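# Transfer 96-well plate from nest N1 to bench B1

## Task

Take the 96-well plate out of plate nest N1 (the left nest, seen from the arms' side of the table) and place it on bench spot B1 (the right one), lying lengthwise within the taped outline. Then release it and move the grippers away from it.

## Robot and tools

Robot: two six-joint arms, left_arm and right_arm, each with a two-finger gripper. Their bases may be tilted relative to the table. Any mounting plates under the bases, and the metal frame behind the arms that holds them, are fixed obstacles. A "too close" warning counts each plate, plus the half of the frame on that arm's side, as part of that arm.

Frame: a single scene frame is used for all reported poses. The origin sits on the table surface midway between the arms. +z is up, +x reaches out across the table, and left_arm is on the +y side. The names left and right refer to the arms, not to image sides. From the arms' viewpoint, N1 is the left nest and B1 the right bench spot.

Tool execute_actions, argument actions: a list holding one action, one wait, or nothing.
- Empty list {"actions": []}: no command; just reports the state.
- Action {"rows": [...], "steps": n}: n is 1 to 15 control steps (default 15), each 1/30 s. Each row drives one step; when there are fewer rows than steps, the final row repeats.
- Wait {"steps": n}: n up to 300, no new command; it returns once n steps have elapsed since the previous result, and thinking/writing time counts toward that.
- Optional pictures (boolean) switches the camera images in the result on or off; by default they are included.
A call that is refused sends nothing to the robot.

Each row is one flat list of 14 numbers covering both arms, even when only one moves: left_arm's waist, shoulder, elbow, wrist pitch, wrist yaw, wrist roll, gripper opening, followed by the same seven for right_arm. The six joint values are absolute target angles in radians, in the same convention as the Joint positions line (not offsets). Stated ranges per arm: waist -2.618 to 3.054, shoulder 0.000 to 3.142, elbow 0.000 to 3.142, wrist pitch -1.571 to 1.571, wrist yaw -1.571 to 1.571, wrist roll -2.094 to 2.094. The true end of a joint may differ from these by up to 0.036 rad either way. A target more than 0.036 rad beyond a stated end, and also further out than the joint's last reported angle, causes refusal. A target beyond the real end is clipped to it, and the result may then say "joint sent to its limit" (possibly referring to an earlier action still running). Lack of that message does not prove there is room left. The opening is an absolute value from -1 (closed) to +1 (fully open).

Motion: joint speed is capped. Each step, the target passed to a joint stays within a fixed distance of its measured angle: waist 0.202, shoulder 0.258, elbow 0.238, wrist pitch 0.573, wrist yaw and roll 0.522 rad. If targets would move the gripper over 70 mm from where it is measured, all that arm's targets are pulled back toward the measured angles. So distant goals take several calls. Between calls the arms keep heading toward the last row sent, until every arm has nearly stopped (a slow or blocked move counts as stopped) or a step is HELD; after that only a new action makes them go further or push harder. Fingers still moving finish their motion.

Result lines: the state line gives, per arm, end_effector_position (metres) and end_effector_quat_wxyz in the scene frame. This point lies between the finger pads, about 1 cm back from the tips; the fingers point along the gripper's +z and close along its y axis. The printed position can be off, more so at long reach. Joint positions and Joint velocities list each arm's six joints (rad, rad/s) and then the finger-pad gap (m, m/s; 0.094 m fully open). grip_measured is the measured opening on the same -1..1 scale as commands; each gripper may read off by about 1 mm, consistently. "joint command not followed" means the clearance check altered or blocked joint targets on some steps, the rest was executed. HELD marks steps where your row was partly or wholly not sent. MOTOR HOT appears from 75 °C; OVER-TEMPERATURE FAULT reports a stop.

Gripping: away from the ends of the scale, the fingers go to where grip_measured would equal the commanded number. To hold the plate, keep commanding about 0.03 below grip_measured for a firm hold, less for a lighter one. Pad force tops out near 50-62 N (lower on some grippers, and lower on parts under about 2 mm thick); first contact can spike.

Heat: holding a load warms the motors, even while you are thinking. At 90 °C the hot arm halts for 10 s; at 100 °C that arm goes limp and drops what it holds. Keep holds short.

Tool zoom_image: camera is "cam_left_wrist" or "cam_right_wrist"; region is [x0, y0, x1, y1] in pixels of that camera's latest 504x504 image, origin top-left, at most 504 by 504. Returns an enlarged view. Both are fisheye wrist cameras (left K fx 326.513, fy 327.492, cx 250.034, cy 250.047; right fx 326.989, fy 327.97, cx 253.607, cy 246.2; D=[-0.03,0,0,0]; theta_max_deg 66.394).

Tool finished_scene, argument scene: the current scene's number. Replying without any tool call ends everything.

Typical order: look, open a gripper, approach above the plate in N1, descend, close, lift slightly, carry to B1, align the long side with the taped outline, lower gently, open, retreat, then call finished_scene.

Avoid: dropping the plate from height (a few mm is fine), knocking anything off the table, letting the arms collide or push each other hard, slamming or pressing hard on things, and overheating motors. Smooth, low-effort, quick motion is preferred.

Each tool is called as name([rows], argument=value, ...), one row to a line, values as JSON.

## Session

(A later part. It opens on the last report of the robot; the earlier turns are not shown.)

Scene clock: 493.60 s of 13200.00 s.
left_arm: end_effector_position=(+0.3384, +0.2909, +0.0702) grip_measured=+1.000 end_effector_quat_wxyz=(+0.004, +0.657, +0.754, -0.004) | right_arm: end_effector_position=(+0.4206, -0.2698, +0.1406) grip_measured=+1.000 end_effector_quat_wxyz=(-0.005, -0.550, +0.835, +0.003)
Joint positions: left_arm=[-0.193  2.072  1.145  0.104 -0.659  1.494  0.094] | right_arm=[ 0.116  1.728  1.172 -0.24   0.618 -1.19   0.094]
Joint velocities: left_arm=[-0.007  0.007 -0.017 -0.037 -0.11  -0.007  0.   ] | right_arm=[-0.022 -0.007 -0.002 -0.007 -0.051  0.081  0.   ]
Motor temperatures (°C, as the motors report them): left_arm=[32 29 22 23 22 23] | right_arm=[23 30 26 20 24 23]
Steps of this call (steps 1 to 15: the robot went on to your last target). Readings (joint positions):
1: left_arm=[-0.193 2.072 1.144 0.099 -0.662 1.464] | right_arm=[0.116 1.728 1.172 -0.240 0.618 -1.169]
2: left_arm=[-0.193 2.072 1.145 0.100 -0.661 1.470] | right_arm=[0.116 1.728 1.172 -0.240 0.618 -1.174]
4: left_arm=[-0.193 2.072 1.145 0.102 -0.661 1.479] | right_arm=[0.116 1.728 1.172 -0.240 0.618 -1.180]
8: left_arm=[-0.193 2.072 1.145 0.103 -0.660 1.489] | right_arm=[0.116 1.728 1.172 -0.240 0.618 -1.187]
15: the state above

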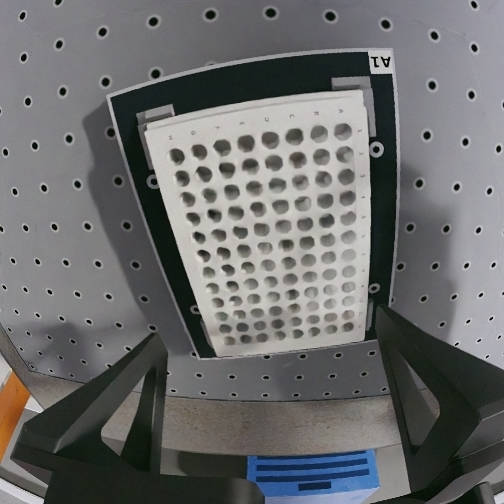

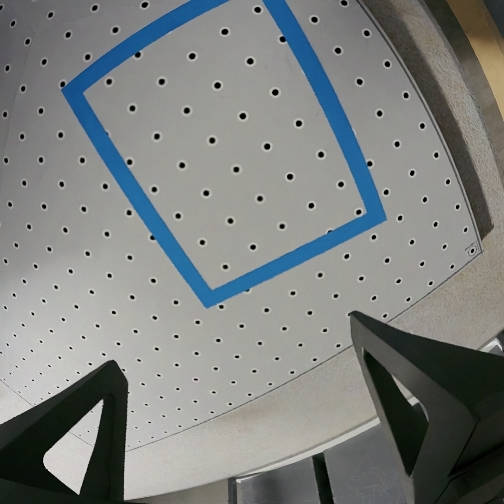

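execute_actions(actions=[])

Scene clock: 558.73 s of 13200.00 s.
left_arm: end_effector_position=(+0.3384, +0.2908, +0.0702) grip_measured=+1.000 end_effector_quat_wxyz=(+0.004, +0.658, +0.753, -0.004) | right_arm: end_effector_position=(+0.4206, -0.2698, +0.1406) grip_measured=+1.000 end_effector_quat_wxyz=(-0.005, -0.551, +0.835, +0.003)
Joint positions: left_arm=[-0.193  2.072  1.145  0.104 -0.659  1.495  0.094] | right_arm=[ 0.116  1.728  1.172 -0.24   0.618 -1.191  0.094]
Joint velocities: left_arm=[-0.017  0.002 -0.007  0.051 -0.037 -0.066  0.   ] | right_arm=[-0.012  0.007 -0.007 -0.022  0.007 -0.022  0.   ]
Motor temperatures (°C, as the motors report them): left_arm=[31 29 22 23 22 23] | right_arm=[24 31 26 20 24 23]
Steps of this call (steps 1 to 15: the robot went on to your last target; steps 16 to 90: nothing new was sent; then 62.13 s passed at rest). Readings (joint positions):
1: left_arm=[-0.193 2.072 1.145 0.104 -0.659 1.494] | right_arm=[0.116 1.728 1.172 -0.240 0.618 -1.191]
2: left_arm=[-0.193 2.072 1.145 0.104 -0.659 1.494] | right_arm=[0.116 1.728 1.172 -0.240 0.618 -1.191]
4: left_arm=[-0.193 2.072 1.145 0.104 -0.659 1.494] | right_arm=[0.116 1.728 1.172 -0.240 0.618 -1.191]
8: left_arm=[-0.193 2.072 1.145 0.104 -0.659 1.495] | right_arm=[0.116 1.728 1.172 -0.240 0.618 -1.191]
90: the state above
All arms were judged still, so your last target was given up. Only a new action makes them travel on or press farther. Fingers that are still opening or closing keep moving.

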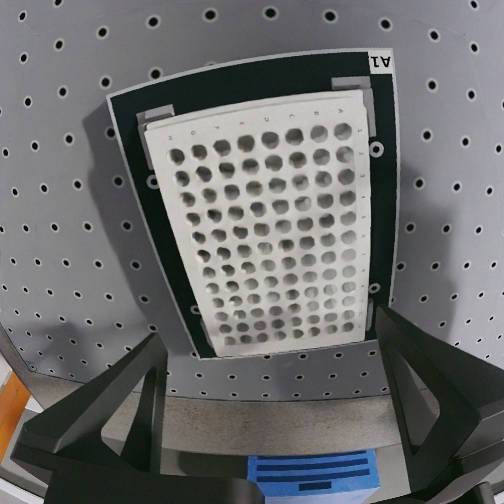

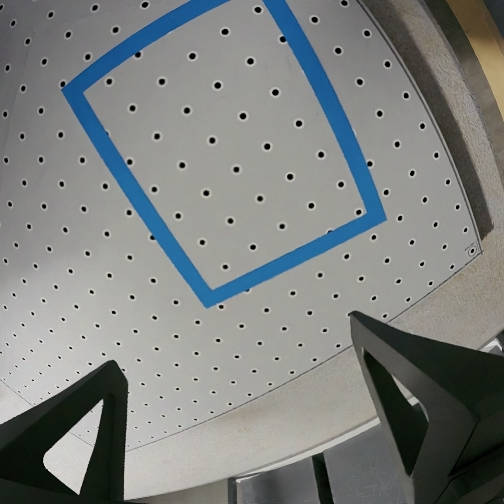

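execute_actions([
  {"rows": [
[-0.2007,2.0786,1.1632,0.1178,-0.6398,1.5007,1, 0.1165,1.737,1.199,-0.242,0.618,-1.200,1],
[-0.2000,2.0803,1.1638,0.1186,-0.6393,1.5013,1, 0.1165,1.737,1.199,-0.242,0.618,-1.200,1],
[-0.1989,2.0829,1.1647,0.1198,-0.6384,1.5022,1, 0.1165,1.737,1.199,-0.242,0.618,-1.200,1],
[-0.1975,2.0863,1.1659,0.1213,-0.6374,1.5034,1, 0.1165,1.737,1.199,-0.242,0.618,-1.200,1],
[-0.1958,2.0903,1.1673,0.1232,-0.6361,1.5048,1, 0.1165,1.737,1.199,-0.242,0.618,-1.200,1],
[-0.1939,2.0947,1.1688,0.1252,-0.6347,1.5063,1, 0.1165,1.737,1.199,-0.242,0.618,-1.200,1],
[-0.1919,2.0994,1.1705,0.1274,-0.6332,1.5079,1, 0.1165,1.737,1.199,-0.242,0.618,-1.200,1],
[-0.1899,2.1041,1.1721,0.1295,-0.6318,1.5096,1, 0.1165,1.737,1.199,-0.242,0.618,-1.200,1],
[-0.1879,2.1088,1.1738,0.1317,-0.6303,1.5112,1, 0.1165,1.737,1.199,-0.242,0.618,-1.200,1],
[-0.1860,2.1132,1.1753,0.1337,-0.6289,1.5127,1, 0.1165,1.737,1.199,-0.242,0.618,-1.200,1],
[-0.1843,2.1172,1.1767,0.1356,-0.6276,1.5141,1, 0.1165,1.737,1.199,-0.242,0.618,-1.200,1],
[-0.1829,2.1206,1.1779,0.1371,-0.6266,1.5153,1, 0.1165,1.737,1.199,-0.242,0.618,-1.200,1],
[-0.1818,2.1232,1.1788,0.1383,-0.6257,1.5162,1, 0.1165,1.737,1.199,-0.242,0.618,-1.200,1],
[-0.1811,2.1249,1.1794,0.1391,-0.6252,1.5168,1, 0.1165,1.737,1.199,-0.242,0.618,-1.200,1],
[-0.1808,2.1255,1.1796,0.1394,-0.6250,1.5170,1, 0.1165,1.737,1.199,-0.242,0.618,-1.200,1]
], "steps": 15},
], pictures=false)

execute_actions([
  {"steps": 12},
])

Scene clock: 619.00 s of 13200.00 s.
left_arm: end_effector_position=(+0.3308, +0.2884, +0.0566) grip_measured=+1.000 end_effector_quat_wxyz=(-0.002, +0.661, +0.750, -0.010) | right_arm: end_effector_position=(+0.4206, -0.2698, +0.1406) grip_measured=+1.000 end_effector_quat_wxyz=(-0.005, -0.551, +0.835, +0.003)
Joint positions: left_arm=[-0.176  2.116  1.159  0.121 -0.648  1.508  0.094] | right_arm=[ 0.116  1.728  1.172 -0.24   0.618 -1.191  0.094]
Joint velocities: left_arm=[ 0.032  0.085  0.007  0.022 -0.022  0.125  0.   ] | right_arm=[ 0.017  0.002  0.007 -0.066  0.022 -0.154  0.   ]
Motor temperatures (°C, as the motors report them): left_arm=[31 29 22 23 22 23] | right_arm=[24 31 26 20 24 23]
Steps of this call (steps 1 to 90: nothing new was sent; then 56.77 s passed at rest; steps 91 to 105: all 15 steps of this action). Readings (joint positions):
91: left_arm=[-0.193 2.072 1.145 0.104 -0.659 1.495] | right_arm=[0.116 1.728 1.172 -0.240 0.618 -1.191]
92: left_arm=[-0.193 2.072 1.145 0.104 -0.659 1.495] | right_arm=[0.116 1.728 1.172 -0.240 0.618 -1.191]
94: left_arm=[-0.193 2.072 1.145 0.105 -0.658 1.496] | right_arm=[0.116 1.728 1.172 -0.240 0.618 -1.191]
98: left_arm=[-0.191 2.083 1.151 0.111 -0.655 1.499] | right_arm=[0.116 1.728 1.172 -0.240 0.618 -1.191]
105: the state above

Scene clock: 619.40 s of 13200.00 s.
left_arm: end_effector_position=(+0.3300, +0.2878, +0.0553) grip_measured=+1.000 end_effector_quat_wxyz=(-0.002, +0.662, +0.749, -0.011) | right_arm: end_effector_position=(+0.4206, -0.2698, +0.1406) grip_measured=+1.000 end_effector_quat_wxyz=(-0.005, -0.551, +0.835, +0.003)
Joint positions: left_arm=[-0.174  2.12   1.159  0.126 -0.645  1.511  0.094] | right_arm=[ 0.116  1.728  1.172 -0.24   0.618 -1.191  0.094]
Joint velocities: left_arm=[-0.002 -0.002  0.002 -0.037  0.037 -0.007  0.   ] | right_arm=[-0.007  0.002 -0.007 -0.007 -0.066 -0.022  0.   ]
Motor temperatures (°C, as the motors report them): left_arm=[31 29 22 23 22 23] | right_arm=[24 31 26 20 24 23]
Steps of this call (steps 1 to 12: the robot went on to your last target). Readings (joint positions):
1: left_arm=[-0.175 2.118 1.159 0.122 -0.647 1.509] | right_arm=[0.116 1.728 1.172 -0.240 0.618 -1.191]
2: left_arm=[-0.174 2.119 1.159 0.122 -0.646 1.509] | right_arm=[0.116 1.728 1.172 -0.240 0.618 -1.191]
4: left_arm=[-0.174 2.120 1.159 0.122 -0.646 1.510] | right_arm=[0.116 1.728 1.172 -0.240 0.618 -1.191]
8: left_arm=[-0.174 2.120 1.159 0.125 -0.645 1.511] | right_arm=[0.116 1.728 1.172 -0.240 0.618 -1.191]
12: the state above

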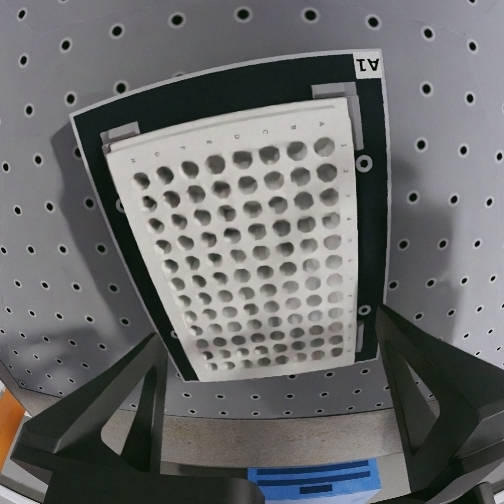

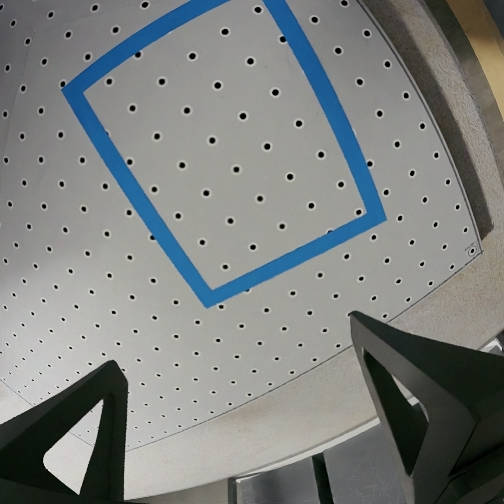

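zoom_image(camera="cam_left_wrist", region=[140, 240, 400, 400])

zoom_image(camera="cam_left_wrist", region=[90, 80, 390, 260])

Region (140, 240, 400, 400) of cam_left_wrist's 504x504 image, scaled by 1.938, with more detail than that image has; it fills the top 310 rows of this view, and the rest is white.

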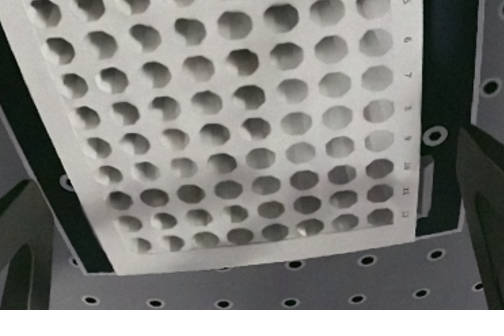

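Region (90, 80, 390, 260) of cam_left_wrist's 504x504 image, scaled by 1.680, with more detail than that image has; it fills the top 302 rows of this view, and the rest is white.

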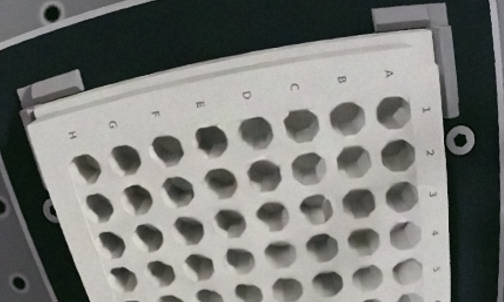

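zoom_image(camera="cam_left_wrist", region=[290, 80, 380, 170])

zoom_image(camera="cam_left_wrist", region=[90, 110, 180, 200])

Region (290, 80, 380, 170) of cam_left_wrist's 504x504 image, scaled by 5.600, with more detail than that image has.

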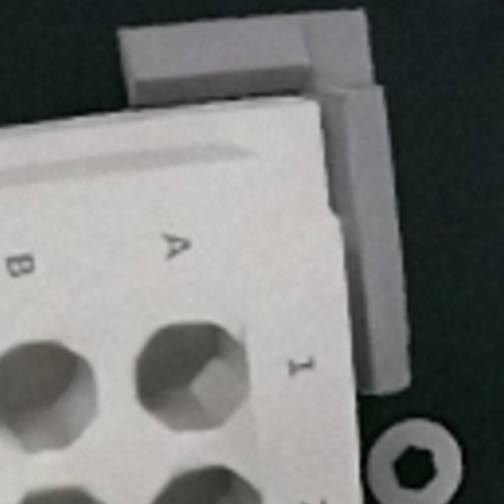

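Region (90, 110, 180, 200) of cam_left_wrist's 504x504 image, scaled by 5.600, with more detail than that image has.

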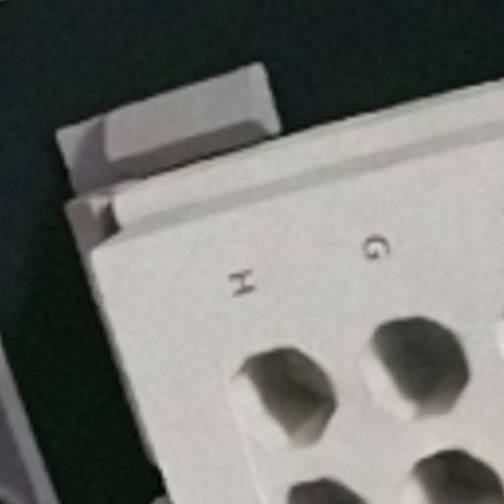

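execute_actions([
  {"rows": [
[-0.1804,2.1263,1.1798,0.1399,-0.6247,1.5174,1, 0.1165,1.737,1.199,-0.242,0.618,-1.200,1],
[-0.1798,2.1273,1.1802,0.1405,-0.6243,1.5178,1, 0.1165,1.737,1.199,-0.242,0.618,-1.200,1],
[-0.1791,2.1286,1.1809,0.1413,-0.6238,1.5184,1, 0.1165,1.737,1.199,-0.242,0.618,-1.200,1],
[-0.1783,2.1302,1.1819,0.1423,-0.6233,1.5192,1, 0.1165,1.737,1.199,-0.242,0.618,-1.200,1],
[-0.1773,2.1320,1.1830,0.1435,-0.6226,1.5200,1, 0.1165,1.737,1.199,-0.242,0.618,-1.200,1],
[-0.1762,2.1341,1.1844,0.1448,-0.6218,1.5210,1, 0.1165,1.737,1.199,-0.242,0.618,-1.200,1],
[-0.1749,2.1364,1.1858,0.1462,-0.6210,1.5220,1, 0.1165,1.737,1.199,-0.242,0.618,-1.200,1],
[-0.1736,2.1388,1.1875,0.1477,-0.6201,1.5231,1, 0.1165,1.737,1.199,-0.242,0.618,-1.200,1],
[-0.1723,2.1413,1.1892,0.1493,-0.6191,1.5243,1, 0.1165,1.737,1.199,-0.242,0.618,-1.200,1],
[-0.1709,2.1438,1.1910,0.1509,-0.6182,1.5255,1, 0.1165,1.737,1.199,-0.242,0.618,-1.200,1],
[-0.1695,2.1465,1.1929,0.1525,-0.6172,1.5267,1, 0.1165,1.737,1.199,-0.242,0.618,-1.200,1],
[-0.1681,2.1491,1.1948,0.1541,-0.6162,1.5279,1, 0.1165,1.737,1.199,-0.242,0.618,-1.200,1]
], "steps": 12},
], pictures=false)

execute_actions([
  {"rows": [
[-0.1667,2.1516,1.1967,0.1557,-0.6153,1.5291,1, 0.1165,1.737,1.199,-0.242,0.618,-1.200,1],
[-0.1654,2.1541,1.1986,0.1573,-0.6143,1.5303,1, 0.1165,1.737,1.199,-0.242,0.618,-1.200,1],
[-0.1641,2.1565,1.2004,0.1588,-0.6134,1.5314,1, 0.1165,1.737,1.199,-0.242,0.618,-1.200,1],
[-0.1628,2.1588,1.2021,0.1602,-0.6126,1.5324,1, 0.1165,1.737,1.199,-0.242,0.618,-1.200,1],
[-0.1617,2.1609,1.2038,0.1615,-0.6118,1.5334,1, 0.1165,1.737,1.199,-0.242,0.618,-1.200,1],
[-0.1607,2.1627,1.2053,0.1627,-0.6111,1.5342,1, 0.1165,1.737,1.199,-0.242,0.618,-1.200,1],
[-0.1599,2.1643,1.2066,0.1637,-0.6106,1.5350,1, 0.1165,1.737,1.199,-0.242,0.618,-1.200,1],
[-0.1592,2.1656,1.2077,0.1645,-0.6101,1.5356,1, 0.1165,1.737,1.199,-0.242,0.618,-1.200,1],
[-0.1586,2.1666,1.2087,0.1651,-0.6097,1.5360,1, 0.1165,1.737,1.199,-0.242,0.618,-1.200,1],
[-0.1583,2.1672,1.2094,0.1655,-0.6095,1.5363,1, 0.1165,1.737,1.199,-0.242,0.618,-1.200,1],
[-0.1582,2.1674,1.2098,0.1656,-0.6094,1.5364,1, 0.1165,1.737,1.199,-0.242,0.618,-1.200,1],
[-0.1582,2.1674,1.2100,0.1656,-0.6094,1.5364,1, 0.1165,1.737,1.199,-0.242,0.618,-1.200,1]
], "steps": 15},
], pictures=false)

execute_actions([
  {"steps": 6},
])

Scene clock: 739.80 s of 13200.00 s.
left_arm: end_effector_position=(+0.3328, +0.2876, +0.0508) grip_measured=+1.000 end_effector_quat_wxyz=(+0.001, +0.661, +0.751, -0.009) | right_arm: end_effector_position=(+0.4206, -0.2698, +0.1406) grip_measured=+1.000 end_effector_quat_wxyz=(-0.005, -0.551, +0.835, +0.003)
Joint positions: left_arm=[-0.167  2.134  1.174  0.136 -0.638  1.518  0.094] | right_arm=[ 0.116  1.728  1.172 -0.24   0.618 -1.191  0.094]
Joint velocities: left_arm=[ 0.051  0.081  0.056  0.081 -0.022  0.095  0.   ] | right_arm=[-0.022 -0.022 -0.002 -0.081  0.037  0.022  0.   ]
Motor temperatures (°C, as the motors report them): left_arm=[31 30 22 23 22 23] | right_arm=[24 32 26 20 24 23]
Steps of this call (steps 1 to 15: the robot went on to your last target; steps 16 to 90: nothing new was sent; then 117.00 s passed at rest; steps 91 to 102: all 12 steps of this action). Readings (joint positions):
91: left_arm=[-0.174 2.120 1.159 0.126 -0.644 1.512] | right_arm=[0.116 1.728 1.172 -0.240 0.618 -1.191]
92: left_arm=[-0.174 2.120 1.159 0.126 -0.644 1.512] | right_arm=[0.116 1.728 1.172 -0.240 0.618 -1.191]
94: left_arm=[-0.174 2.120 1.159 0.127 -0.643 1.512] | right_arm=[0.116 1.728 1.172 -0.240 0.618 -1.191]
98: left_arm=[-0.174 2.121 1.161 0.129 -0.642 1.515] | right_arm=[0.116 1.728 1.172 -0.240 0.618 -1.191]
102: the state above

Scene clock: 740.30 s of 13200.00 s.
left_arm: end_effector_position=(+0.3328, +0.2883, +0.0421) grip_measured=+1.000 end_effector_quat_wxyz=(+0.001, +0.661, +0.751, -0.009) | right_arm: end_effector_position=(+0.4206, -0.2698, +0.1406) grip_measured=+1.000 end_effector_quat_wxyz=(-0.005, -0.551, +0.835, +0.003)
Joint positions: left_arm=[-0.153  2.159  1.191  0.151 -0.629  1.53   0.094] | right_arm=[ 0.116  1.728  1.172 -0.24   0.618 -1.191  0.094]
Joint velocities: left_arm=[ 0.002  0.002  0.002  0.007  0.037 -0.022  0.   ] | right_arm=[ 0.007  0.017 -0.002 -0.037 -0.037  0.051  0.   ]
Motor temperatures (°C, as the motors report them): left_arm=[31 30 22 23 22 23] | right_arm=[24 32 26 20 24 23]
Steps of this call (steps 1 to 15: all 15 steps of this action). Readings (joint positions):
1: left_arm=[-0.165 2.137 1.176 0.138 -0.637 1.519] | right_arm=[0.116 1.728 1.172 -0.240 0.618 -1.191]
2: left_arm=[-0.163 2.140 1.178 0.139 -0.637 1.520] | right_arm=[0.116 1.728 1.172 -0.240 0.618 -1.191]
4: left_arm=[-0.160 2.145 1.181 0.142 -0.635 1.522] | right_arm=[0.116 1.728 1.172 -0.240 0.618 -1.191]
8: left_arm=[-0.155 2.154 1.187 0.146 -0.632 1.526] | right_arm=[0.116 1.728 1.172 -0.240 0.618 -1.191]
15: the state above

Scene clock: 740.50 s of 13200.00 s.
left_arm: end_effector_position=(+0.3332, +0.2883, +0.0421) grip_measured=+1.000 end_effector_quat_wxyz=(+0.001, +0.660, +0.751, -0.009) | right_arm: end_effector_position=(+0.4206, -0.2698, +0.1406) grip_measured=+1.000 end_effector_quat_wxyz=(-0.005, -0.551, +0.835, +0.003)
Joint positions: left_arm=[-0.153  2.159  1.192  0.152 -0.629  1.531  0.094] | right_arm=[ 0.116  1.728  1.172 -0.24   0.618 -1.191  0.094]
Joint velocities: left_arm=[-0.007  0.002  0.002  0.022 -0.037  0.022  0.   ] | right_arm=[ 0.012  0.007  0.012  0.007 -0.11  -0.022  0.   ]
Motor temperatures (°C, as the motors report them): left_arm=[31 30 22 23 22 23] | right_arm=[24 32 26 20 24 23]
Steps of this call (steps 1 to 6: the robot went on to your last target). Readings (joint positions):
1: left_arm=[-0.153 2.159 1.192 0.152 -0.629 1.530] | right_arm=[0.116 1.728 1.172 -0.240 0.618 -1.191]
2: left_arm=[-0.153 2.159 1.192 0.152 -0.629 1.530] | right_arm=[0.116 1.728 1.172 -0.240 0.618 -1.191]
4: left_arm=[-0.153 2.159 1.192 0.152 -0.629 1.530] | right_arm=[0.116 1.728 1.172 -0.240 0.618 -1.191]
6: the state above

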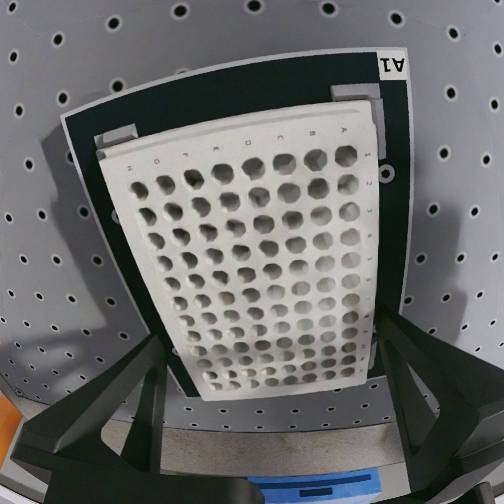

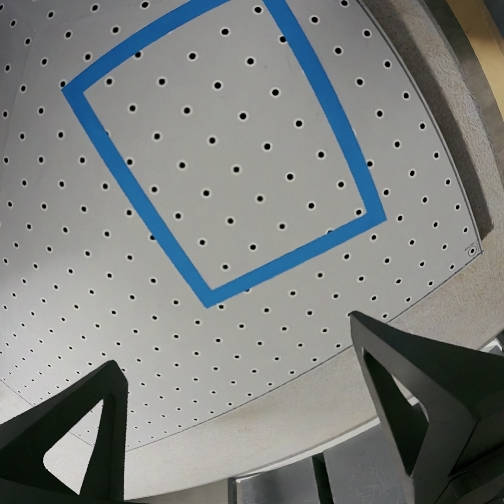

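execute_actions([
  {"rows": [
[-0.1582,2.1700,1.2100,0.1656,-0.6094,1.5364,1, 0.1165,1.737,1.199,-0.242,0.618,-1.200,1],
[-0.1582,2.1730,1.2100,0.1656,-0.6094,1.5364,0.97, 0.1165,1.737,1.199,-0.242,0.618,-1.200,1],
[-0.1582,2.1750,1.2100,0.1656,-0.6094,1.5364,0.94, 0.1165,1.737,1.199,-0.242,0.618,-1.200,1],
[-0.1582,2.1755,1.2100,0.1656,-0.6094,1.5364,0.92, 0.1165,1.737,1.199,-0.242,0.618,-1.200,1],
[-0.1582,2.1755,1.2100,0.1656,-0.6094,1.5364,0.90, 0.1165,1.737,1.199,-0.242,0.618,-1.200,1],
[-0.1582,2.1735,1.2100,0.1656,-0.6094,1.5364,0.88, 0.1165,1.737,1.199,-0.242,0.618,-1.200,1],
[-0.1582,2.1720,1.2100,0.1656,-0.6094,1.5364,0.87, 0.1165,1.737,1.199,-0.242,0.618,-1.200,1]
], "steps": 11},
], pictures=false)

execute_actions([
  {"rows": [
[-0.1582,2.1720,1.2100,0.1656,-0.6094,1.5364,0.855, 0.1165,1.737,1.199,-0.242,0.618,-1.200,1],
[-0.1582,2.1720,1.2100,0.1656,-0.6094,1.5364,0.84, 0.1165,1.737,1.199,-0.242,0.618,-1.200,1],
[-0.1582,2.1720,1.2100,0.1656,-0.6094,1.5364,0.825, 0.1165,1.737,1.199,-0.242,0.618,-1.200,1],
[-0.1582,2.1720,1.2100,0.1656,-0.6094,1.5364,0.81, 0.1165,1.737,1.199,-0.242,0.618,-1.200,1],
[-0.1582,2.1720,1.2100,0.1656,-0.6094,1.5364,0.80, 0.1165,1.737,1.199,-0.242,0.618,-1.200,1],
[-0.1582,2.1720,1.2100,0.1656,-0.6094,1.5364,0.79, 0.1165,1.737,1.199,-0.242,0.618,-1.200,1],
[-0.1582,2.1720,1.2100,0.1656,-0.6094,1.5364,0.78, 0.1165,1.737,1.199,-0.242,0.618,-1.200,1],
[-0.1582,2.1720,1.2100,0.1656,-0.6094,1.5364,0.77, 0.1165,1.737,1.199,-0.242,0.618,-1.200,1],
[-0.1582,2.1720,1.2100,0.1656,-0.6094,1.5364,0.76, 0.1165,1.737,1.199,-0.242,0.618,-1.200,1],
[-0.1582,2.1720,1.2100,0.1656,-0.6094,1.5364,0.75, 0.1165,1.737,1.199,-0.242,0.618,-1.200,1],
[-0.1582,2.1720,1.2100,0.1656,-0.6094,1.5364,0.74, 0.1165,1.737,1.199,-0.242,0.618,-1.200,1],
[-0.1582,2.1720,1.2100,0.1656,-0.6094,1.5364,0.73, 0.1165,1.737,1.199,-0.242,0.618,-1.200,1],
[-0.1582,2.1720,1.2100,0.1656,-0.6094,1.5364,0.72, 0.1165,1.737,1.199,-0.242,0.618,-1.200,1],
[-0.1582,2.1720,1.2100,0.1656,-0.6094,1.5364,0.71, 0.1165,1.737,1.199,-0.242,0.618,-1.200,1],
[-0.1582,2.1720,1.2100,0.1656,-0.6094,1.5364,0.70, 0.1165,1.737,1.199,-0.242,0.618,-1.200,1]
], "steps": 15},
], pictures=false)

execute_actions([
  {"steps": 8},
])

Scene clock: 788.07 s of 13200.00 s.
left_arm: end_effector_position=(+0.3333, +0.2882, +0.0421) grip_measured=+0.872 end_effector_quat_wxyz=(+0.001, +0.660, +0.751, -0.009) | right_arm: end_effector_position=(+0.4206, -0.2698, +0.1406) grip_measured=+1.000 end_effector_quat_wxyz=(-0.005, -0.551, +0.835, +0.003)
Joint positions: left_arm=[-0.153  2.159  1.192  0.153 -0.629  1.531  0.088] | right_arm=[ 0.116  1.728  1.172 -0.24   0.618 -1.191  0.094]
Joint velocities: left_arm=[-0.007 -0.007  0.007 -0.081 -0.037  0.022  0.   ] | right_arm=[-0.012 -0.017 -0.012  0.037  0.037 -0.081  0.   ]
Motor temperatures (°C, as the motors report them): left_arm=[31 30 22 23 22 23] | right_arm=[24 33 26 20 24 23]
Steps of this call (steps 1 to 15: the robot went on to your last target; steps 16 to 90: nothing new was sent; then 44.20 s passed at rest; steps 91 to 101: all 11 steps of this action). Readings (joint positions):
91: left_arm=[-0.153 2.159 1.192 0.153 -0.629 1.531] | right_arm=[0.116 1.728 1.172 -0.240 0.618 -1.191]
92: left_arm=[-0.153 2.159 1.192 0.153 -0.629 1.531] | right_arm=[0.116 1.728 1.172 -0.240 0.618 -1.191]
94: left_arm=[-0.153 2.159 1.192 0.153 -0.629 1.531] | right_arm=[0.116 1.728 1.172 -0.240 0.618 -1.191]
98: left_arm=[-0.153 2.159 1.192 0.153 -0.629 1.531] | right_arm=[0.116 1.728 1.172 -0.240 0.618 -1.191]
101: the state above

Scene clock: 788.57 s of 13200.00 s.
left_arm: end_effector_position=(+0.3315, +0.2871, +0.0411) grip_measured=+0.726 end_effector_quat_wxyz=(+0.000, +0.662, +0.750, -0.011) | right_arm: end_effector_position=(+0.4206, -0.2698, +0.1406) grip_measured=+1.000 end_effector_quat_wxyz=(-0.005, -0.551, +0.835, +0.003)
Joint positions: left_arm=[-0.153  2.164  1.192  0.153 -0.628  1.531  0.081] | right_arm=[ 0.116  1.728  1.172 -0.24   0.618 -1.191  0.094]
Joint velocities: left_arm=[-0.002  0.022 -0.002 -0.007 -0.007  0.022  0.   ] | right_arm=[-0.007 -0.002 -0.002 -0.037 -0.037 -0.022  0.   ]
Motor temperatures (°C, as the motors report them): left_arm=[31 30 22 23 22 23] | right_arm=[24 33 26 20 24 23]
Steps of this call (steps 1 to 15: all 15 steps of this action). Readings (joint positions):
1: left_arm=[-0.153 2.159 1.192 0.153 -0.629 1.531] | right_arm=[0.116 1.728 1.172 -0.240 0.618 -1.191]
2: left_arm=[-0.153 2.159 1.192 0.153 -0.628 1.531] | right_arm=[0.116 1.728 1.172 -0.240 0.618 -1.191]
4: left_arm=[-0.153 2.161 1.192 0.153 -0.628 1.531] | right_arm=[0.116 1.728 1.172 -0.240 0.618 -1.191]
8: left_arm=[-0.153 2.164 1.192 0.153 -0.628 1.531] | right_arm=[0.116 1.728 1.172 -0.240 0.618 -1.191]
15: the state above

Scene clock: 788.83 s of 13200.00 s.
left_arm: end_effector_position=(+0.3315, +0.2871, +0.0411) grip_measured=+0.726 end_effector_quat_wxyz=(+0.000, +0.662, +0.750, -0.011) | right_arm: end_effector_position=(+0.4206, -0.2698, +0.1406) grip_measured=+1.000 end_effector_quat_wxyz=(-0.005, -0.551, +0.835, +0.003)
Joint positions: left_arm=[-0.153  2.164  1.192  0.153 -0.628  1.531  0.081] | right_arm=[ 0.116  1.728  1.172 -0.24   0.618 -1.191  0.094]
Joint velocities: left_arm=[ 0.017  0.017  0.027 -0.037 -0.022  0.022  0.001] | right_arm=[ 0.012 -0.012 -0.027 -0.037  0.022 -0.037  0.   ]
Motor temperatures (°C, as the motors report them): left_arm=[31 30 22 23 22 23] | right_arm=[24 33 26 20 24 23]
Steps of this call (steps 1 to 8: the robot went on to your last target). Readings (joint positions):
1: left_arm=[-0.153 2.164 1.192 0.153 -0.628 1.531] | right_arm=[0.116 1.728 1.172 -0.240 0.618 -1.191]
2: left_arm=[-0.153 2.164 1.192 0.153 -0.628 1.531] | right_arm=[0.116 1.728 1.172 -0.240 0.618 -1.191]
4: left_arm=[-0.153 2.164 1.192 0.153 -0.628 1.531] | right_arm=[0.116 1.728 1.172 -0.240 0.618 -1.191]
8: the state above

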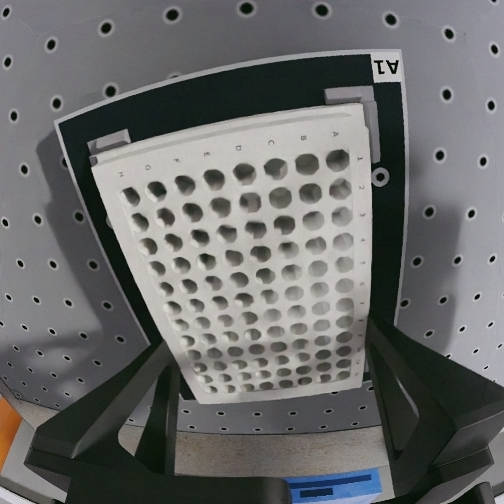

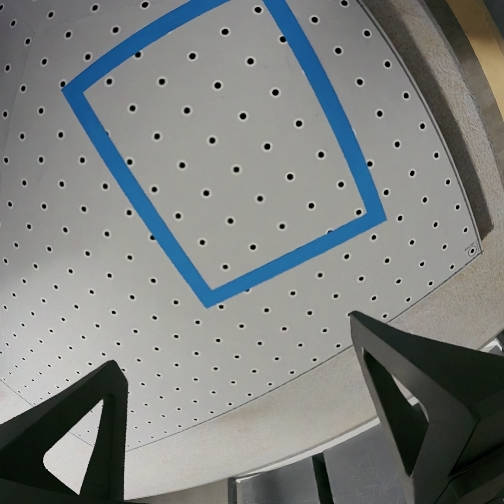

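execute_actions([
  {"rows": [
[-0.1617,2.1675,1.2078,0.1628,-0.6125,1.5330,0.693, 0.1165,1.737,1.199,-0.242,0.618,-1.200,1],
[-0.1651,2.1630,1.2055,0.1592,-0.6161,1.5290,0.693, 0.1165,1.737,1.199,-0.242,0.618,-1.200,1],
[-0.1689,2.1578,1.2028,0.1550,-0.6200,1.5245,0.693, 0.1165,1.737,1.199,-0.242,0.618,-1.200,1],
[-0.1733,2.1515,1.1993,0.1502,-0.6242,1.5196,0.693, 0.1165,1.737,1.199,-0.242,0.618,-1.200,1],
[-0.1748,2.1485,1.1974,0.1473,-0.6258,1.5174,0.693, 0.1165,1.737,1.199,-0.242,0.618,-1.200,1],
[-0.1768,2.1446,1.1948,0.1439,-0.6277,1.5148,0.693, 0.1165,1.737,1.199,-0.242,0.618,-1.200,1]
], "steps": 6},
], pictures=false)

execute_actions([
  {"rows": [
[-0.1792,2.1399,1.1917,0.1402,-0.6297,1.5121,0.693, 0.1165,1.737,1.199,-0.242,0.618,-1.200,1],
[-0.1819,2.1345,1.1881,0.1363,-0.6319,1.5091,0.693, 0.1165,1.737,1.199,-0.242,0.618,-1.200,1],
[-0.1850,2.1285,1.1842,0.1322,-0.6342,1.5060,0.693, 0.1165,1.737,1.199,-0.242,0.618,-1.200,1],
[-0.1882,2.1222,1.1800,0.1280,-0.6365,1.5028,0.693, 0.1165,1.737,1.199,-0.242,0.618,-1.200,1],
[-0.1916,2.1156,1.1756,0.1238,-0.6388,1.4996,0.693, 0.1165,1.737,1.199,-0.242,0.618,-1.200,1],
[-0.1950,2.1088,1.1712,0.1197,-0.6411,1.4965,0.693, 0.1165,1.737,1.199,-0.242,0.618,-1.200,1]
], "steps": 6},
], pictures=false)

execute_actions([
  {"rows": [
[-0.1984,2.1020,1.1667,0.1158,-0.6433,1.4935,0.693, 0.1165,1.737,1.199,-0.242,0.618,-1.200,1],
[-0.2018,2.0954,1.1623,0.1121,-0.6453,1.4908,0.693, 0.1165,1.737,1.199,-0.242,0.618,-1.200,1],
[-0.2050,2.0891,1.1581,0.1088,-0.6472,1.4882,0.693, 0.1165,1.737,1.199,-0.242,0.618,-1.200,1],
[-0.2081,2.0831,1.1542,0.1058,-0.6488,1.4860,0.693, 0.1165,1.737,1.199,-0.242,0.618,-1.200,1],
[-0.2108,2.0777,1.1506,0.1034,-0.6501,1.4842,0.693, 0.1165,1.737,1.199,-0.242,0.618,-1.200,1],
[-0.2132,2.0730,1.1475,0.1016,-0.6511,1.4828,0.693, 0.1165,1.737,1.199,-0.242,0.618,-1.200,1],
[-0.2152,2.0691,1.1449,0.1004,-0.6518,1.4819,0.693, 0.1165,1.737,1.199,-0.242,0.618,-1.200,1],
[-0.2167,2.0661,1.1430,0.1000,-0.6520,1.4816,0.693, 0.1165,1.737,1.199,-0.242,0.618,-1.200,1],
[-0.2177,2.0643,1.1417,0.1000,-0.6520,1.4816,0.693, 0.1165,1.737,1.199,-0.242,0.618,-1.200,1],
[-0.2180,2.0636,1.1413,0.1000,-0.6520,1.4816,0.693, 0.1165,1.737,1.199,-0.242,0.618,-1.200,1]
], "steps": 15},
])

Scene clock: 909.03 s of 13200.00 s.
left_arm: end_effector_position=(+0.3315, +0.2871, +0.0411) grip_measured=+0.726 end_effector_quat_wxyz=(+0.000, +0.661, +0.751, -0.011) | right_arm: end_effector_position=(+0.4206, -0.2698, +0.1406) grip_measured=+1.000 end_effector_quat_wxyz=(-0.005, -0.551, +0.835, +0.003)
Joint positions: left_arm=[-0.153  2.164  1.192  0.153 -0.628  1.529  0.081] | right_arm=[ 0.116  1.728  1.172 -0.24   0.618 -1.191  0.094]
Joint velocities: left_arm=[-0.017  0.002 -0.002 -0.022 -0.051 -0.022 -0.001] | right_arm=[ 0.017 -0.012  0.002  0.037  0.007 -0.066  0.   ]
Motor temperatures (°C, as the motors report them): left_arm=[31 30 22 23 22 23] | right_arm=[25 33 27 20 24 23]
Steps of this call (steps 1 to 15: the robot went on to your last target; steps 16 to 90: nothing new was sent; then 117.00 s passed at rest; steps 91 to 96: all 6 steps of this action). Readings (joint positions):
91: left_arm=[-0.153 2.164 1.192 0.153 -0.628 1.531] | right_arm=[0.116 1.728 1.172 -0.240 0.618 -1.191]
92: left_arm=[-0.153 2.164 1.192 0.153 -0.628 1.531] | right_arm=[0.116 1.728 1.172 -0.240 0.618 -1.191]
94: left_arm=[-0.153 2.164 1.192 0.153 -0.628 1.530] | right_arm=[0.116 1.728 1.172 -0.240 0.618 -1.191]
96: the state above

Scene clock: 909.23 s of 13200.00 s.
left_arm: end_effector_position=(+0.3331, +0.2876, +0.0454) grip_measured=+0.726 end_effector_quat_wxyz=(-0.000, +0.659, +0.753, -0.010) | right_arm: end_effector_position=(+0.4206, -0.2698, +0.1406) grip_measured=+1.000 end_effector_quat_wxyz=(-0.005, -0.551, +0.835, +0.003)
Joint positions: left_arm=[-0.16   2.151  1.19   0.139 -0.634  1.517  0.081] | right_arm=[ 0.116  1.728  1.172 -0.24   0.618 -1.191  0.094]
Joint velocities: left_arm=[-0.081 -0.183 -0.056 -0.081 -0.066 -0.11  -0.001] | right_arm=[ 0.002  0.007 -0.002 -0.037 -0.022  0.11   0.   ]
Motor temperatures (°C, as the motors report them): left_arm=[31 30 22 23 22 23] | right_arm=[25 33 27 20 24 23]
Steps of this call (steps 1 to 6: all 6 steps of this action). Readings (joint positions):
1: left_arm=[-0.153 2.164 1.192 0.152 -0.628 1.528] | right_arm=[0.116 1.728 1.172 -0.240 0.618 -1.191]
2: left_arm=[-0.153 2.164 1.192 0.151 -0.628 1.526] | right_arm=[0.116 1.728 1.172 -0.240 0.618 -1.191]
4: left_arm=[-0.155 2.160 1.192 0.146 -0.630 1.522] | right_arm=[0.116 1.728 1.172 -0.240 0.618 -1.191]
6: the state above

Scene clock: 909.73 s of 13200.00 s.
left_arm: end_effector_position=(+0.3457, +0.2884, +0.0685) grip_measured=+0.726 end_effector_quat_wxyz=(+0.013, +0.650, +0.760, +0.000) | right_arm: end_effector_position=(+0.4206, -0.2698, +0.1406) grip_measured=+1.000 end_effector_quat_wxyz=(-0.005, -0.551, +0.835, +0.003)
Joint positions: left_arm=[-0.194  2.082  1.159  0.124 -0.652  1.489  0.081] | right_arm=[ 0.116  1.728  1.172 -0.24   0.618 -1.191  0.094]
Joint velocities: left_arm=[-0.002 -0.002 -0.022 -0.037 -0.081 -0.051 -0.001] | right_arm=[ 0.002  0.007  0.002  0.066 -0.007 -0.037  0.   ]
Motor temperatures (°C, as the motors report them): left_arm=[31 31 22 23 22 23] | right_arm=[25 33 27 20 24 23]
Steps of this call (steps 1 to 15: all 15 steps of this action). Readings (joint positions):
1: left_arm=[-0.163 2.144 1.187 0.137 -0.636 1.514] | right_arm=[0.116 1.728 1.172 -0.240 0.618 -1.191]
2: left_arm=[-0.167 2.135 1.183 0.135 -0.638 1.510] | right_arm=[0.116 1.728 1.172 -0.240 0.618 -1.191]
4: left_arm=[-0.176 2.118 1.177 0.132 -0.642 1.504] | right_arm=[0.116 1.728 1.172 -0.240 0.618 -1.191]
8: left_arm=[-0.189 2.090 1.167 0.129 -0.648 1.495] | right_arm=[0.116 1.728 1.172 -0.240 0.618 -1.191]
15: the state above

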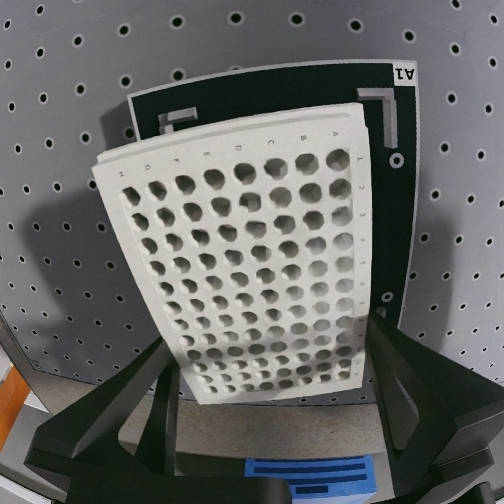

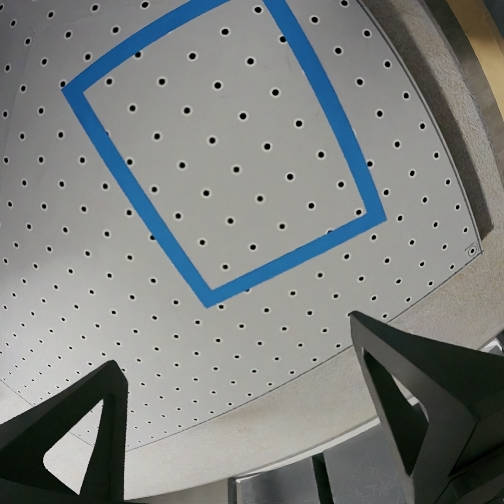

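execute_actions([
  {"rows": [
[-0.2190,2.0720,1.1510,0.0901,-0.6582,1.4765,0.693, 0.1165,1.737,1.199,-0.242,0.618,-1.200,1],
[-0.2220,2.0820,1.1620,0.0826,-0.6628,1.4727,0.693, 0.1165,1.737,1.199,-0.242,0.618,-1.200,1],
[-0.2268,2.0930,1.1740,0.0733,-0.6686,1.4679,0.693, 0.1165,1.737,1.199,-0.242,0.618,-1.200,1],
[-0.2334,2.1030,1.1848,0.0621,-0.6756,1.4622,0.693, 0.1165,1.737,1.199,-0.242,0.618,-1.200,1],
[-0.2417,2.1110,1.1928,0.0493,-0.6836,1.4556,0.693, 0.1165,1.737,1.199,-0.242,0.618,-1.200,1],
[-0.2517,2.1207,1.2023,0.0349,-0.6926,1.4482,0.693, 0.1165,1.737,1.199,-0.242,0.618,-1.200,1],
[-0.2631,2.1317,1.2133,0.0227,-0.7000,1.4410,0.693, 0.1165,1.737,1.199,-0.242,0.618,-1.200,1],
[-0.2759,2.1442,1.2256,0.0107,-0.7073,1.4336,0.693, 0.1165,1.737,1.199,-0.242,0.618,-1.200,1],
[-0.2874,2.1597,1.2439,-0.0022,-0.7150,1.4256,0.693, 0.1165,1.737,1.199,-0.242,0.618,-1.200,1],
[-0.2989,2.1771,1.2655,-0.0158,-0.7233,1.4171,0.693, 0.1165,1.737,1.199,-0.242,0.618,-1.200,1],
[-0.3113,2.1958,1.2886,-0.0307,-0.7308,1.4091,0.693, 0.1165,1.737,1.199,-0.242,0.618,-1.200,1],
[-0.3245,2.2158,1.3132,-0.0464,-0.7381,1.4013,0.693, 0.1165,1.737,1.199,-0.242,0.618,-1.200,1],
[-0.3369,2.2368,1.3402,-0.0629,-0.7458,1.3931,0.693, 0.1165,1.737,1.199,-0.242,0.618,-1.200,1],
[-0.3491,2.2589,1.3690,-0.0799,-0.7534,1.3848,0.693, 0.1165,1.737,1.199,-0.242,0.618,-1.200,1],
[-0.3619,2.2819,1.3991,-0.0978,-0.7599,1.3776,0.693, 0.1165,1.737,1.199,-0.242,0.618,-1.200,1]
], "steps": 15},
], pictures=false)

execute_actions([
  {"rows": [
[-0.3747,2.3056,1.4303,-0.1162,-0.7665,1.3702,0.693, 0.1165,1.737,1.199,-0.242,0.618,-1.200,1],
[-0.3860,2.3295,1.4634,-0.1349,-0.7732,1.3626,0.693, 0.1165,1.737,1.199,-0.242,0.618,-1.200,1],
[-0.3976,2.3540,1.4972,-0.1545,-0.7790,1.3560,0.693, 0.1165,1.737,1.199,-0.242,0.618,-1.200,1],
[-0.4093,2.3790,1.5318,-0.1744,-0.7845,1.3497,0.693, 0.1165,1.737,1.199,-0.242,0.618,-1.200,1],
[-0.4198,2.4041,1.5679,-0.1944,-0.7899,1.3433,0.693, 0.1165,1.737,1.199,-0.242,0.618,-1.200,1],
[-0.4297,2.4293,1.6047,-0.2146,-0.7952,1.3372,0.693, 0.1165,1.737,1.199,-0.242,0.618,-1.200,1],
[-0.4397,2.4546,1.6417,-0.2351,-0.7993,1.3323,0.693, 0.1165,1.737,1.199,-0.242,0.618,-1.200,1],
[-0.4495,2.4799,1.6790,-0.2554,-0.8035,1.3274,0.693, 0.1165,1.737,1.199,-0.242,0.618,-1.200,1],
[-0.4574,2.5044,1.7170,-0.2757,-0.8075,1.3226,0.693, 0.1165,1.737,1.199,-0.242,0.618,-1.200,1],
[-0.4652,2.5289,1.7548,-0.2956,-0.8115,1.3179,0.693, 0.1165,1.737,1.199,-0.242,0.618,-1.200,1],
[-0.4730,2.5531,1.7924,-0.3154,-0.8144,1.3145,0.693, 0.1165,1.737,1.199,-0.242,0.618,-1.200,1],
[-0.4806,2.5770,1.8294,-0.3347,-0.8172,1.3112,0.693, 0.1165,1.737,1.199,-0.242,0.618,-1.200,1],
[-0.4864,2.5997,1.8665,-0.3534,-0.8199,1.3080,0.693, 0.1165,1.737,1.199,-0.242,0.618,-1.200,1],
[-0.4919,2.6218,1.9027,-0.3716,-0.8225,1.3049,0.693, 0.1165,1.737,1.199,-0.242,0.618,-1.200,1],
[-0.4974,2.6434,1.9380,-0.3891,-0.8251,1.3019,0.693, 0.1165,1.737,1.199,-0.242,0.618,-1.200,1]
], "steps": 15},
], pictures=false)

execute_actions([
  {"rows": [
[-0.5027,2.6642,1.9721,-0.4058,-0.8270,1.2996,0.693, 0.1165,1.737,1.199,-0.242,0.618,-1.200,1],
[-0.5077,2.6843,2.0050,-0.4217,-0.8286,1.2978,0.693, 0.1165,1.737,1.199,-0.242,0.618,-1.200,1],
[-0.5117,2.7031,2.0367,-0.4365,-0.8301,1.2961,0.693, 0.1165,1.737,1.199,-0.242,0.618,-1.200,1],
[-0.5151,2.7207,2.0671,-0.4505,-0.8315,1.2945,0.693, 0.1165,1.737,1.199,-0.242,0.618,-1.200,1],
[-0.5182,2.7372,2.0953,-0.4632,-0.8328,1.2930,0.693, 0.1165,1.737,1.199,-0.242,0.618,-1.200,1],
[-0.5212,2.7527,2.1219,-0.4749,-0.8340,1.2916,0.693, 0.1165,1.737,1.199,-0.242,0.618,-1.200,1],
[-0.5239,2.7669,2.1462,-0.4852,-0.8350,1.2904,0.693, 0.1165,1.737,1.199,-0.242,0.618,-1.200,1],
[-0.5264,2.7798,2.1684,-0.4940,-0.8359,1.2894,0.693, 0.1165,1.737,1.199,-0.242,0.618,-1.200,1],
[-0.5286,2.7913,2.1881,-0.5016,-0.8367,1.2885,0.693, 0.1165,1.737,1.199,-0.242,0.618,-1.200,1],
[-0.5304,2.8011,2.2050,-0.5075,-0.8373,1.2878,0.693, 0.1165,1.737,1.199,-0.242,0.618,-1.200,1],
[-0.5320,2.8095,2.2194,-0.5119,-0.8377,1.2873,0.693, 0.1165,1.737,1.199,-0.242,0.618,-1.200,1],
[-0.5333,2.8161,2.2307,-0.5145,-0.8380,1.2870,0.693, 0.1165,1.737,1.199,-0.242,0.618,-1.200,1],
[-0.5342,2.8210,2.2391,-0.5155,-0.8381,1.2869,0.693, 0.1165,1.737,1.199,-0.242,0.618,-1.200,1],
[-0.5348,2.8239,2.2441,-0.5155,-0.8381,1.2869,0.693, 0.1165,1.737,1.199,-0.242,0.618,-1.200,1],
[-0.5350,2.8250,2.2460,-0.5155,-0.8381,1.2869,0.693, 0.1165,1.737,1.199,-0.242,0.618,-1.200,1]
], "steps": 15},
], pictures=false)

execute_actions([
  {"steps": 15},
])

Scene clock: 1030.23 s of 13200.00 s.
left_arm: end_effector_position=(+0.3464, +0.2268, +0.0706) grip_measured=+0.726 end_effector_quat_wxyz=(-0.002, +0.677, +0.736, -0.010) | right_arm: end_effector_position=(+0.4206, -0.2698, +0.1406) grip_measured=+1.000 end_effector_quat_wxyz=(-0.005, -0.551, +0.835, +0.003)
Joint positions: left_arm=[-0.313  2.239  1.335 -0.018 -0.734  1.414  0.081] | right_arm=[ 0.116  1.728  1.172 -0.24   0.618 -1.191  0.094]
Joint velocities: left_arm=[-0.374  0.632  0.799 -0.432 -0.212 -0.212 -0.   ] | right_arm=[-0.007  0.002  0.007  0.007  0.022  0.066  0.   ]
Motor temperatures (°C, as the motors report them): left_arm=[33 33 22 23 22 23] | right_arm=[25 34 27 20 24 23]
Steps of this call (steps 1 to 15: the robot went on to your last target; steps 16 to 90: nothing new was sent; then 117.00 s passed at rest; steps 91 to 105: all 15 steps of this action). Readings (joint positions):
91: left_arm=[-0.194 2.082 1.158 0.119 -0.654 1.487] | right_arm=[0.116 1.728 1.172 -0.240 0.618 -1.191]
92: left_arm=[-0.194 2.082 1.158 0.117 -0.656 1.485] | right_arm=[0.116 1.728 1.172 -0.240 0.618 -1.191]
94: left_arm=[-0.196 2.083 1.159 0.107 -0.663 1.480] | right_arm=[0.116 1.728 1.172 -0.240 0.618 -1.191]
98: left_arm=[-0.221 2.113 1.191 0.073 -0.689 1.462] | right_arm=[0.116 1.728 1.172 -0.240 0.618 -1.191]
105: the state above

Scene clock: 1030.73 s of 13200.00 s.
left_arm: end_effector_position=(+0.3719, +0.1169, +0.0618) grip_measured=+0.726 end_effector_quat_wxyz=(+0.002, +0.704, +0.710, -0.011) | right_arm: end_effector_position=(+0.4206, -0.2698, +0.1406) grip_measured=+1.000 end_effector_quat_wxyz=(-0.005, -0.551, +0.835, +0.003)
Joint positions: left_arm=[-0.457  2.605  1.862 -0.291 -0.811  1.324  0.081] | right_arm=[ 0.116  1.728  1.172 -0.24   0.618 -1.191  0.094]
Joint velocities: left_arm=[-0.164  0.676  1.023 -0.491 -0.051 -0.066 -0.001] | right_arm=[-0.027 -0.017 -0.012 -0.022  0.007 -0.022  0.   ]
Motor temperatures (°C, as the motors report them): left_arm=[33 33 22 23 22 23] | right_arm=[25 34 27 20 24 23]
Steps of this call (steps 1 to 15: all 15 steps of this action). Readings (joint positions):
1: left_arm=[-0.326 2.262 1.364 -0.034 -0.741 1.407] | right_arm=[0.116 1.728 1.172 -0.240 0.618 -1.191]
2: left_arm=[-0.338 2.285 1.395 -0.050 -0.747 1.399] | right_arm=[0.116 1.728 1.172 -0.240 0.618 -1.191]
4: left_arm=[-0.361 2.333 1.460 -0.083 -0.760 1.385] | right_arm=[0.116 1.728 1.172 -0.240 0.618 -1.191]
8: left_arm=[-0.403 2.434 1.603 -0.156 -0.783 1.359] | right_arm=[0.116 1.728 1.172 -0.240 0.618 -1.191]
15: the state above

Scene clock: 1031.23 s of 13200.00 s.
left_arm: end_effector_position=(+0.3805, +0.0730, +0.0542) grip_measured=+0.726 end_effector_quat_wxyz=(-0.001, +0.714, +0.700, -0.010) | right_arm: end_effector_position=(+0.4206, -0.2698, +0.1406) grip_measured=+1.000 end_effector_quat_wxyz=(-0.005, -0.551, +0.835, +0.003)
Joint positions: left_arm=[-0.499  2.818  2.215 -0.476 -0.835  1.295  0.081] | right_arm=[ 0.116  1.728  1.172 -0.24   0.618 -1.191  0.094]
Joint velocities: left_arm=[-0.017  0.11   0.149 -0.11   0.051 -0.066 -0.   ] | right_arm=[-0.012 -0.012  0.002  0.007 -0.037 -0.081  0.   ]
Motor temperatures (°C, as the motors report them): left_arm=[33 33 22 23 22 23] | right_arm=[25 34 27 20 24 23]
Steps of this call (steps 1 to 15: all 15 steps of this action). Readings (joint positions):
1: left_arm=[-0.462 2.627 1.897 -0.309 -0.814 1.320] | right_arm=[0.116 1.728 1.172 -0.240 0.618 -1.191]
2: left_arm=[-0.468 2.648 1.932 -0.327 -0.816 1.317] | right_arm=[0.116 1.728 1.172 -0.240 0.618 -1.191]
4: left_arm=[-0.476 2.688 1.997 -0.361 -0.821 1.311] | right_arm=[0.116 1.728 1.172 -0.240 0.618 -1.191]
8: left_arm=[-0.488 2.755 2.109 -0.419 -0.828 1.303] | right_arm=[0.116 1.728 1.172 -0.240 0.618 -1.191]
15: the state above

Scene clock: 1031.73 s of 13200.00 s.
left_arm: end_effector_position=(+0.3789, +0.0739, +0.0545) grip_measured=+0.726 end_effector_quat_wxyz=(-0.006, +0.717, +0.697, -0.011) | right_arm: end_effector_position=(+0.4206, -0.2698, +0.1406) grip_measured=+1.000 end_effector_quat_wxyz=(-0.005, -0.551, +0.835, +0.003)
Joint positions: left_arm=[-0.499  2.821  2.223 -0.495 -0.839  1.293  0.081] | right_arm=[ 0.116  1.728  1.172 -0.24   0.618 -1.191  0.094]
Joint velocities: left_arm=[-0.012  0.012 -0.037  0.022  0.022 -0.022  0.001] | right_arm=[-0.007  0.002  0.002 -0.051  0.051  0.022  0.   ]
Motor temperatures (°C, as the motors report them): left_arm=[34 33 22 23 22 23] | right_arm=[25 34 27 20 24 23]
Steps of this call (steps 1 to 15: the robot went on to your last target). Readings (joint positions):
1: left_arm=[-0.499 2.820 2.219 -0.480 -0.836 1.294] | right_arm=[0.116 1.728 1.172 -0.240 0.618 -1.191]
2: left_arm=[-0.499 2.821 2.221 -0.483 -0.836 1.294] | right_arm=[0.116 1.728 1.172 -0.240 0.618 -1.191]
4: left_arm=[-0.499 2.821 2.222 -0.488 -0.837 1.293] | right_arm=[0.116 1.728 1.172 -0.240 0.618 -1.191]
8: left_arm=[-0.499 2.821 2.223 -0.493 -0.838 1.293] | right_arm=[0.116 1.728 1.172 -0.240 0.618 -1.191]
15: the state above

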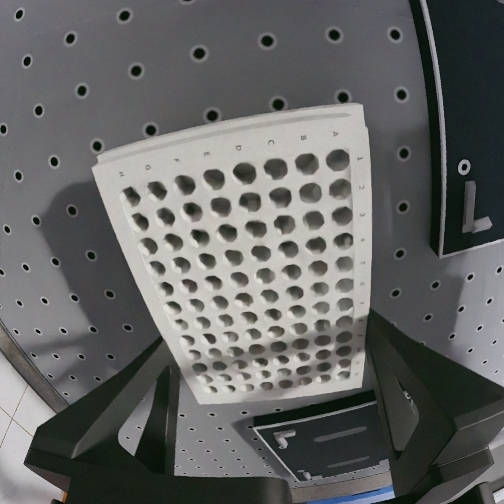

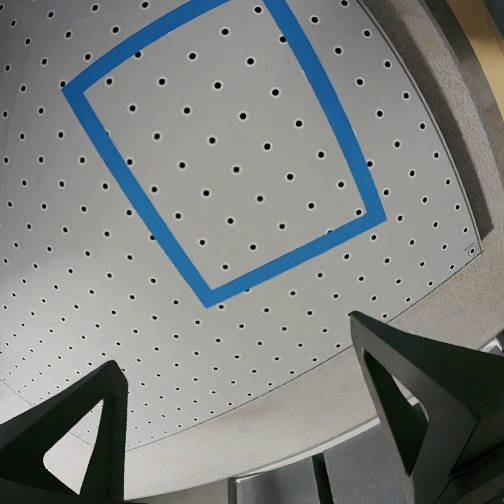

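zoom_image(camera="cam_left_wrist", region=[20, 140, 220, 340])

zoom_image(camera="cam_left_wrist", region=[284, 80, 504, 300])

zoom_image(camera="cam_left_wrist", region=[170, 260, 410, 420])

Region (20, 140, 220, 340) of cam_left_wrist's 504x504 image, scaled by 2.520, with more detail than that image has.

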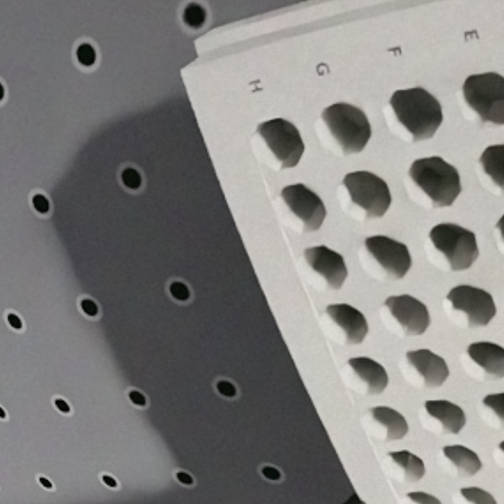

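Region (284, 80, 504, 300) of cam_left_wrist's 504x504 image, scaled by 2.291, with more detail than that image has.

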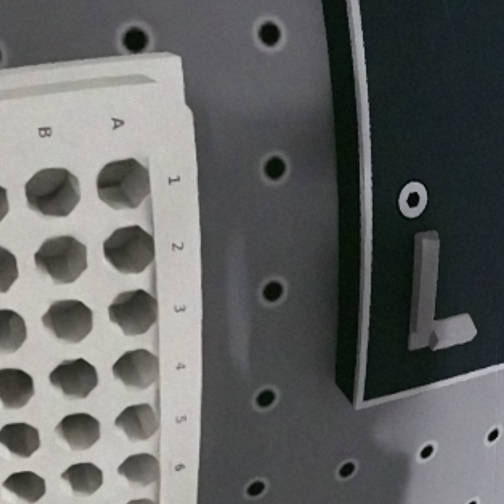

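Region (170, 260, 410, 420) of cam_left_wrist's 504x504 image, scaled by 2.100, with more detail than that image has.

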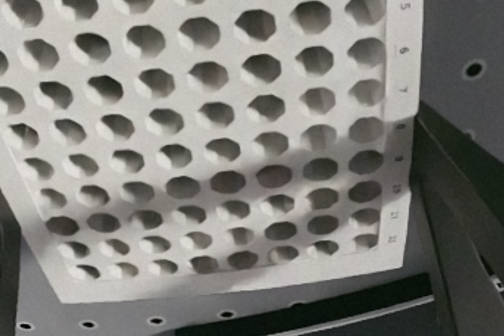

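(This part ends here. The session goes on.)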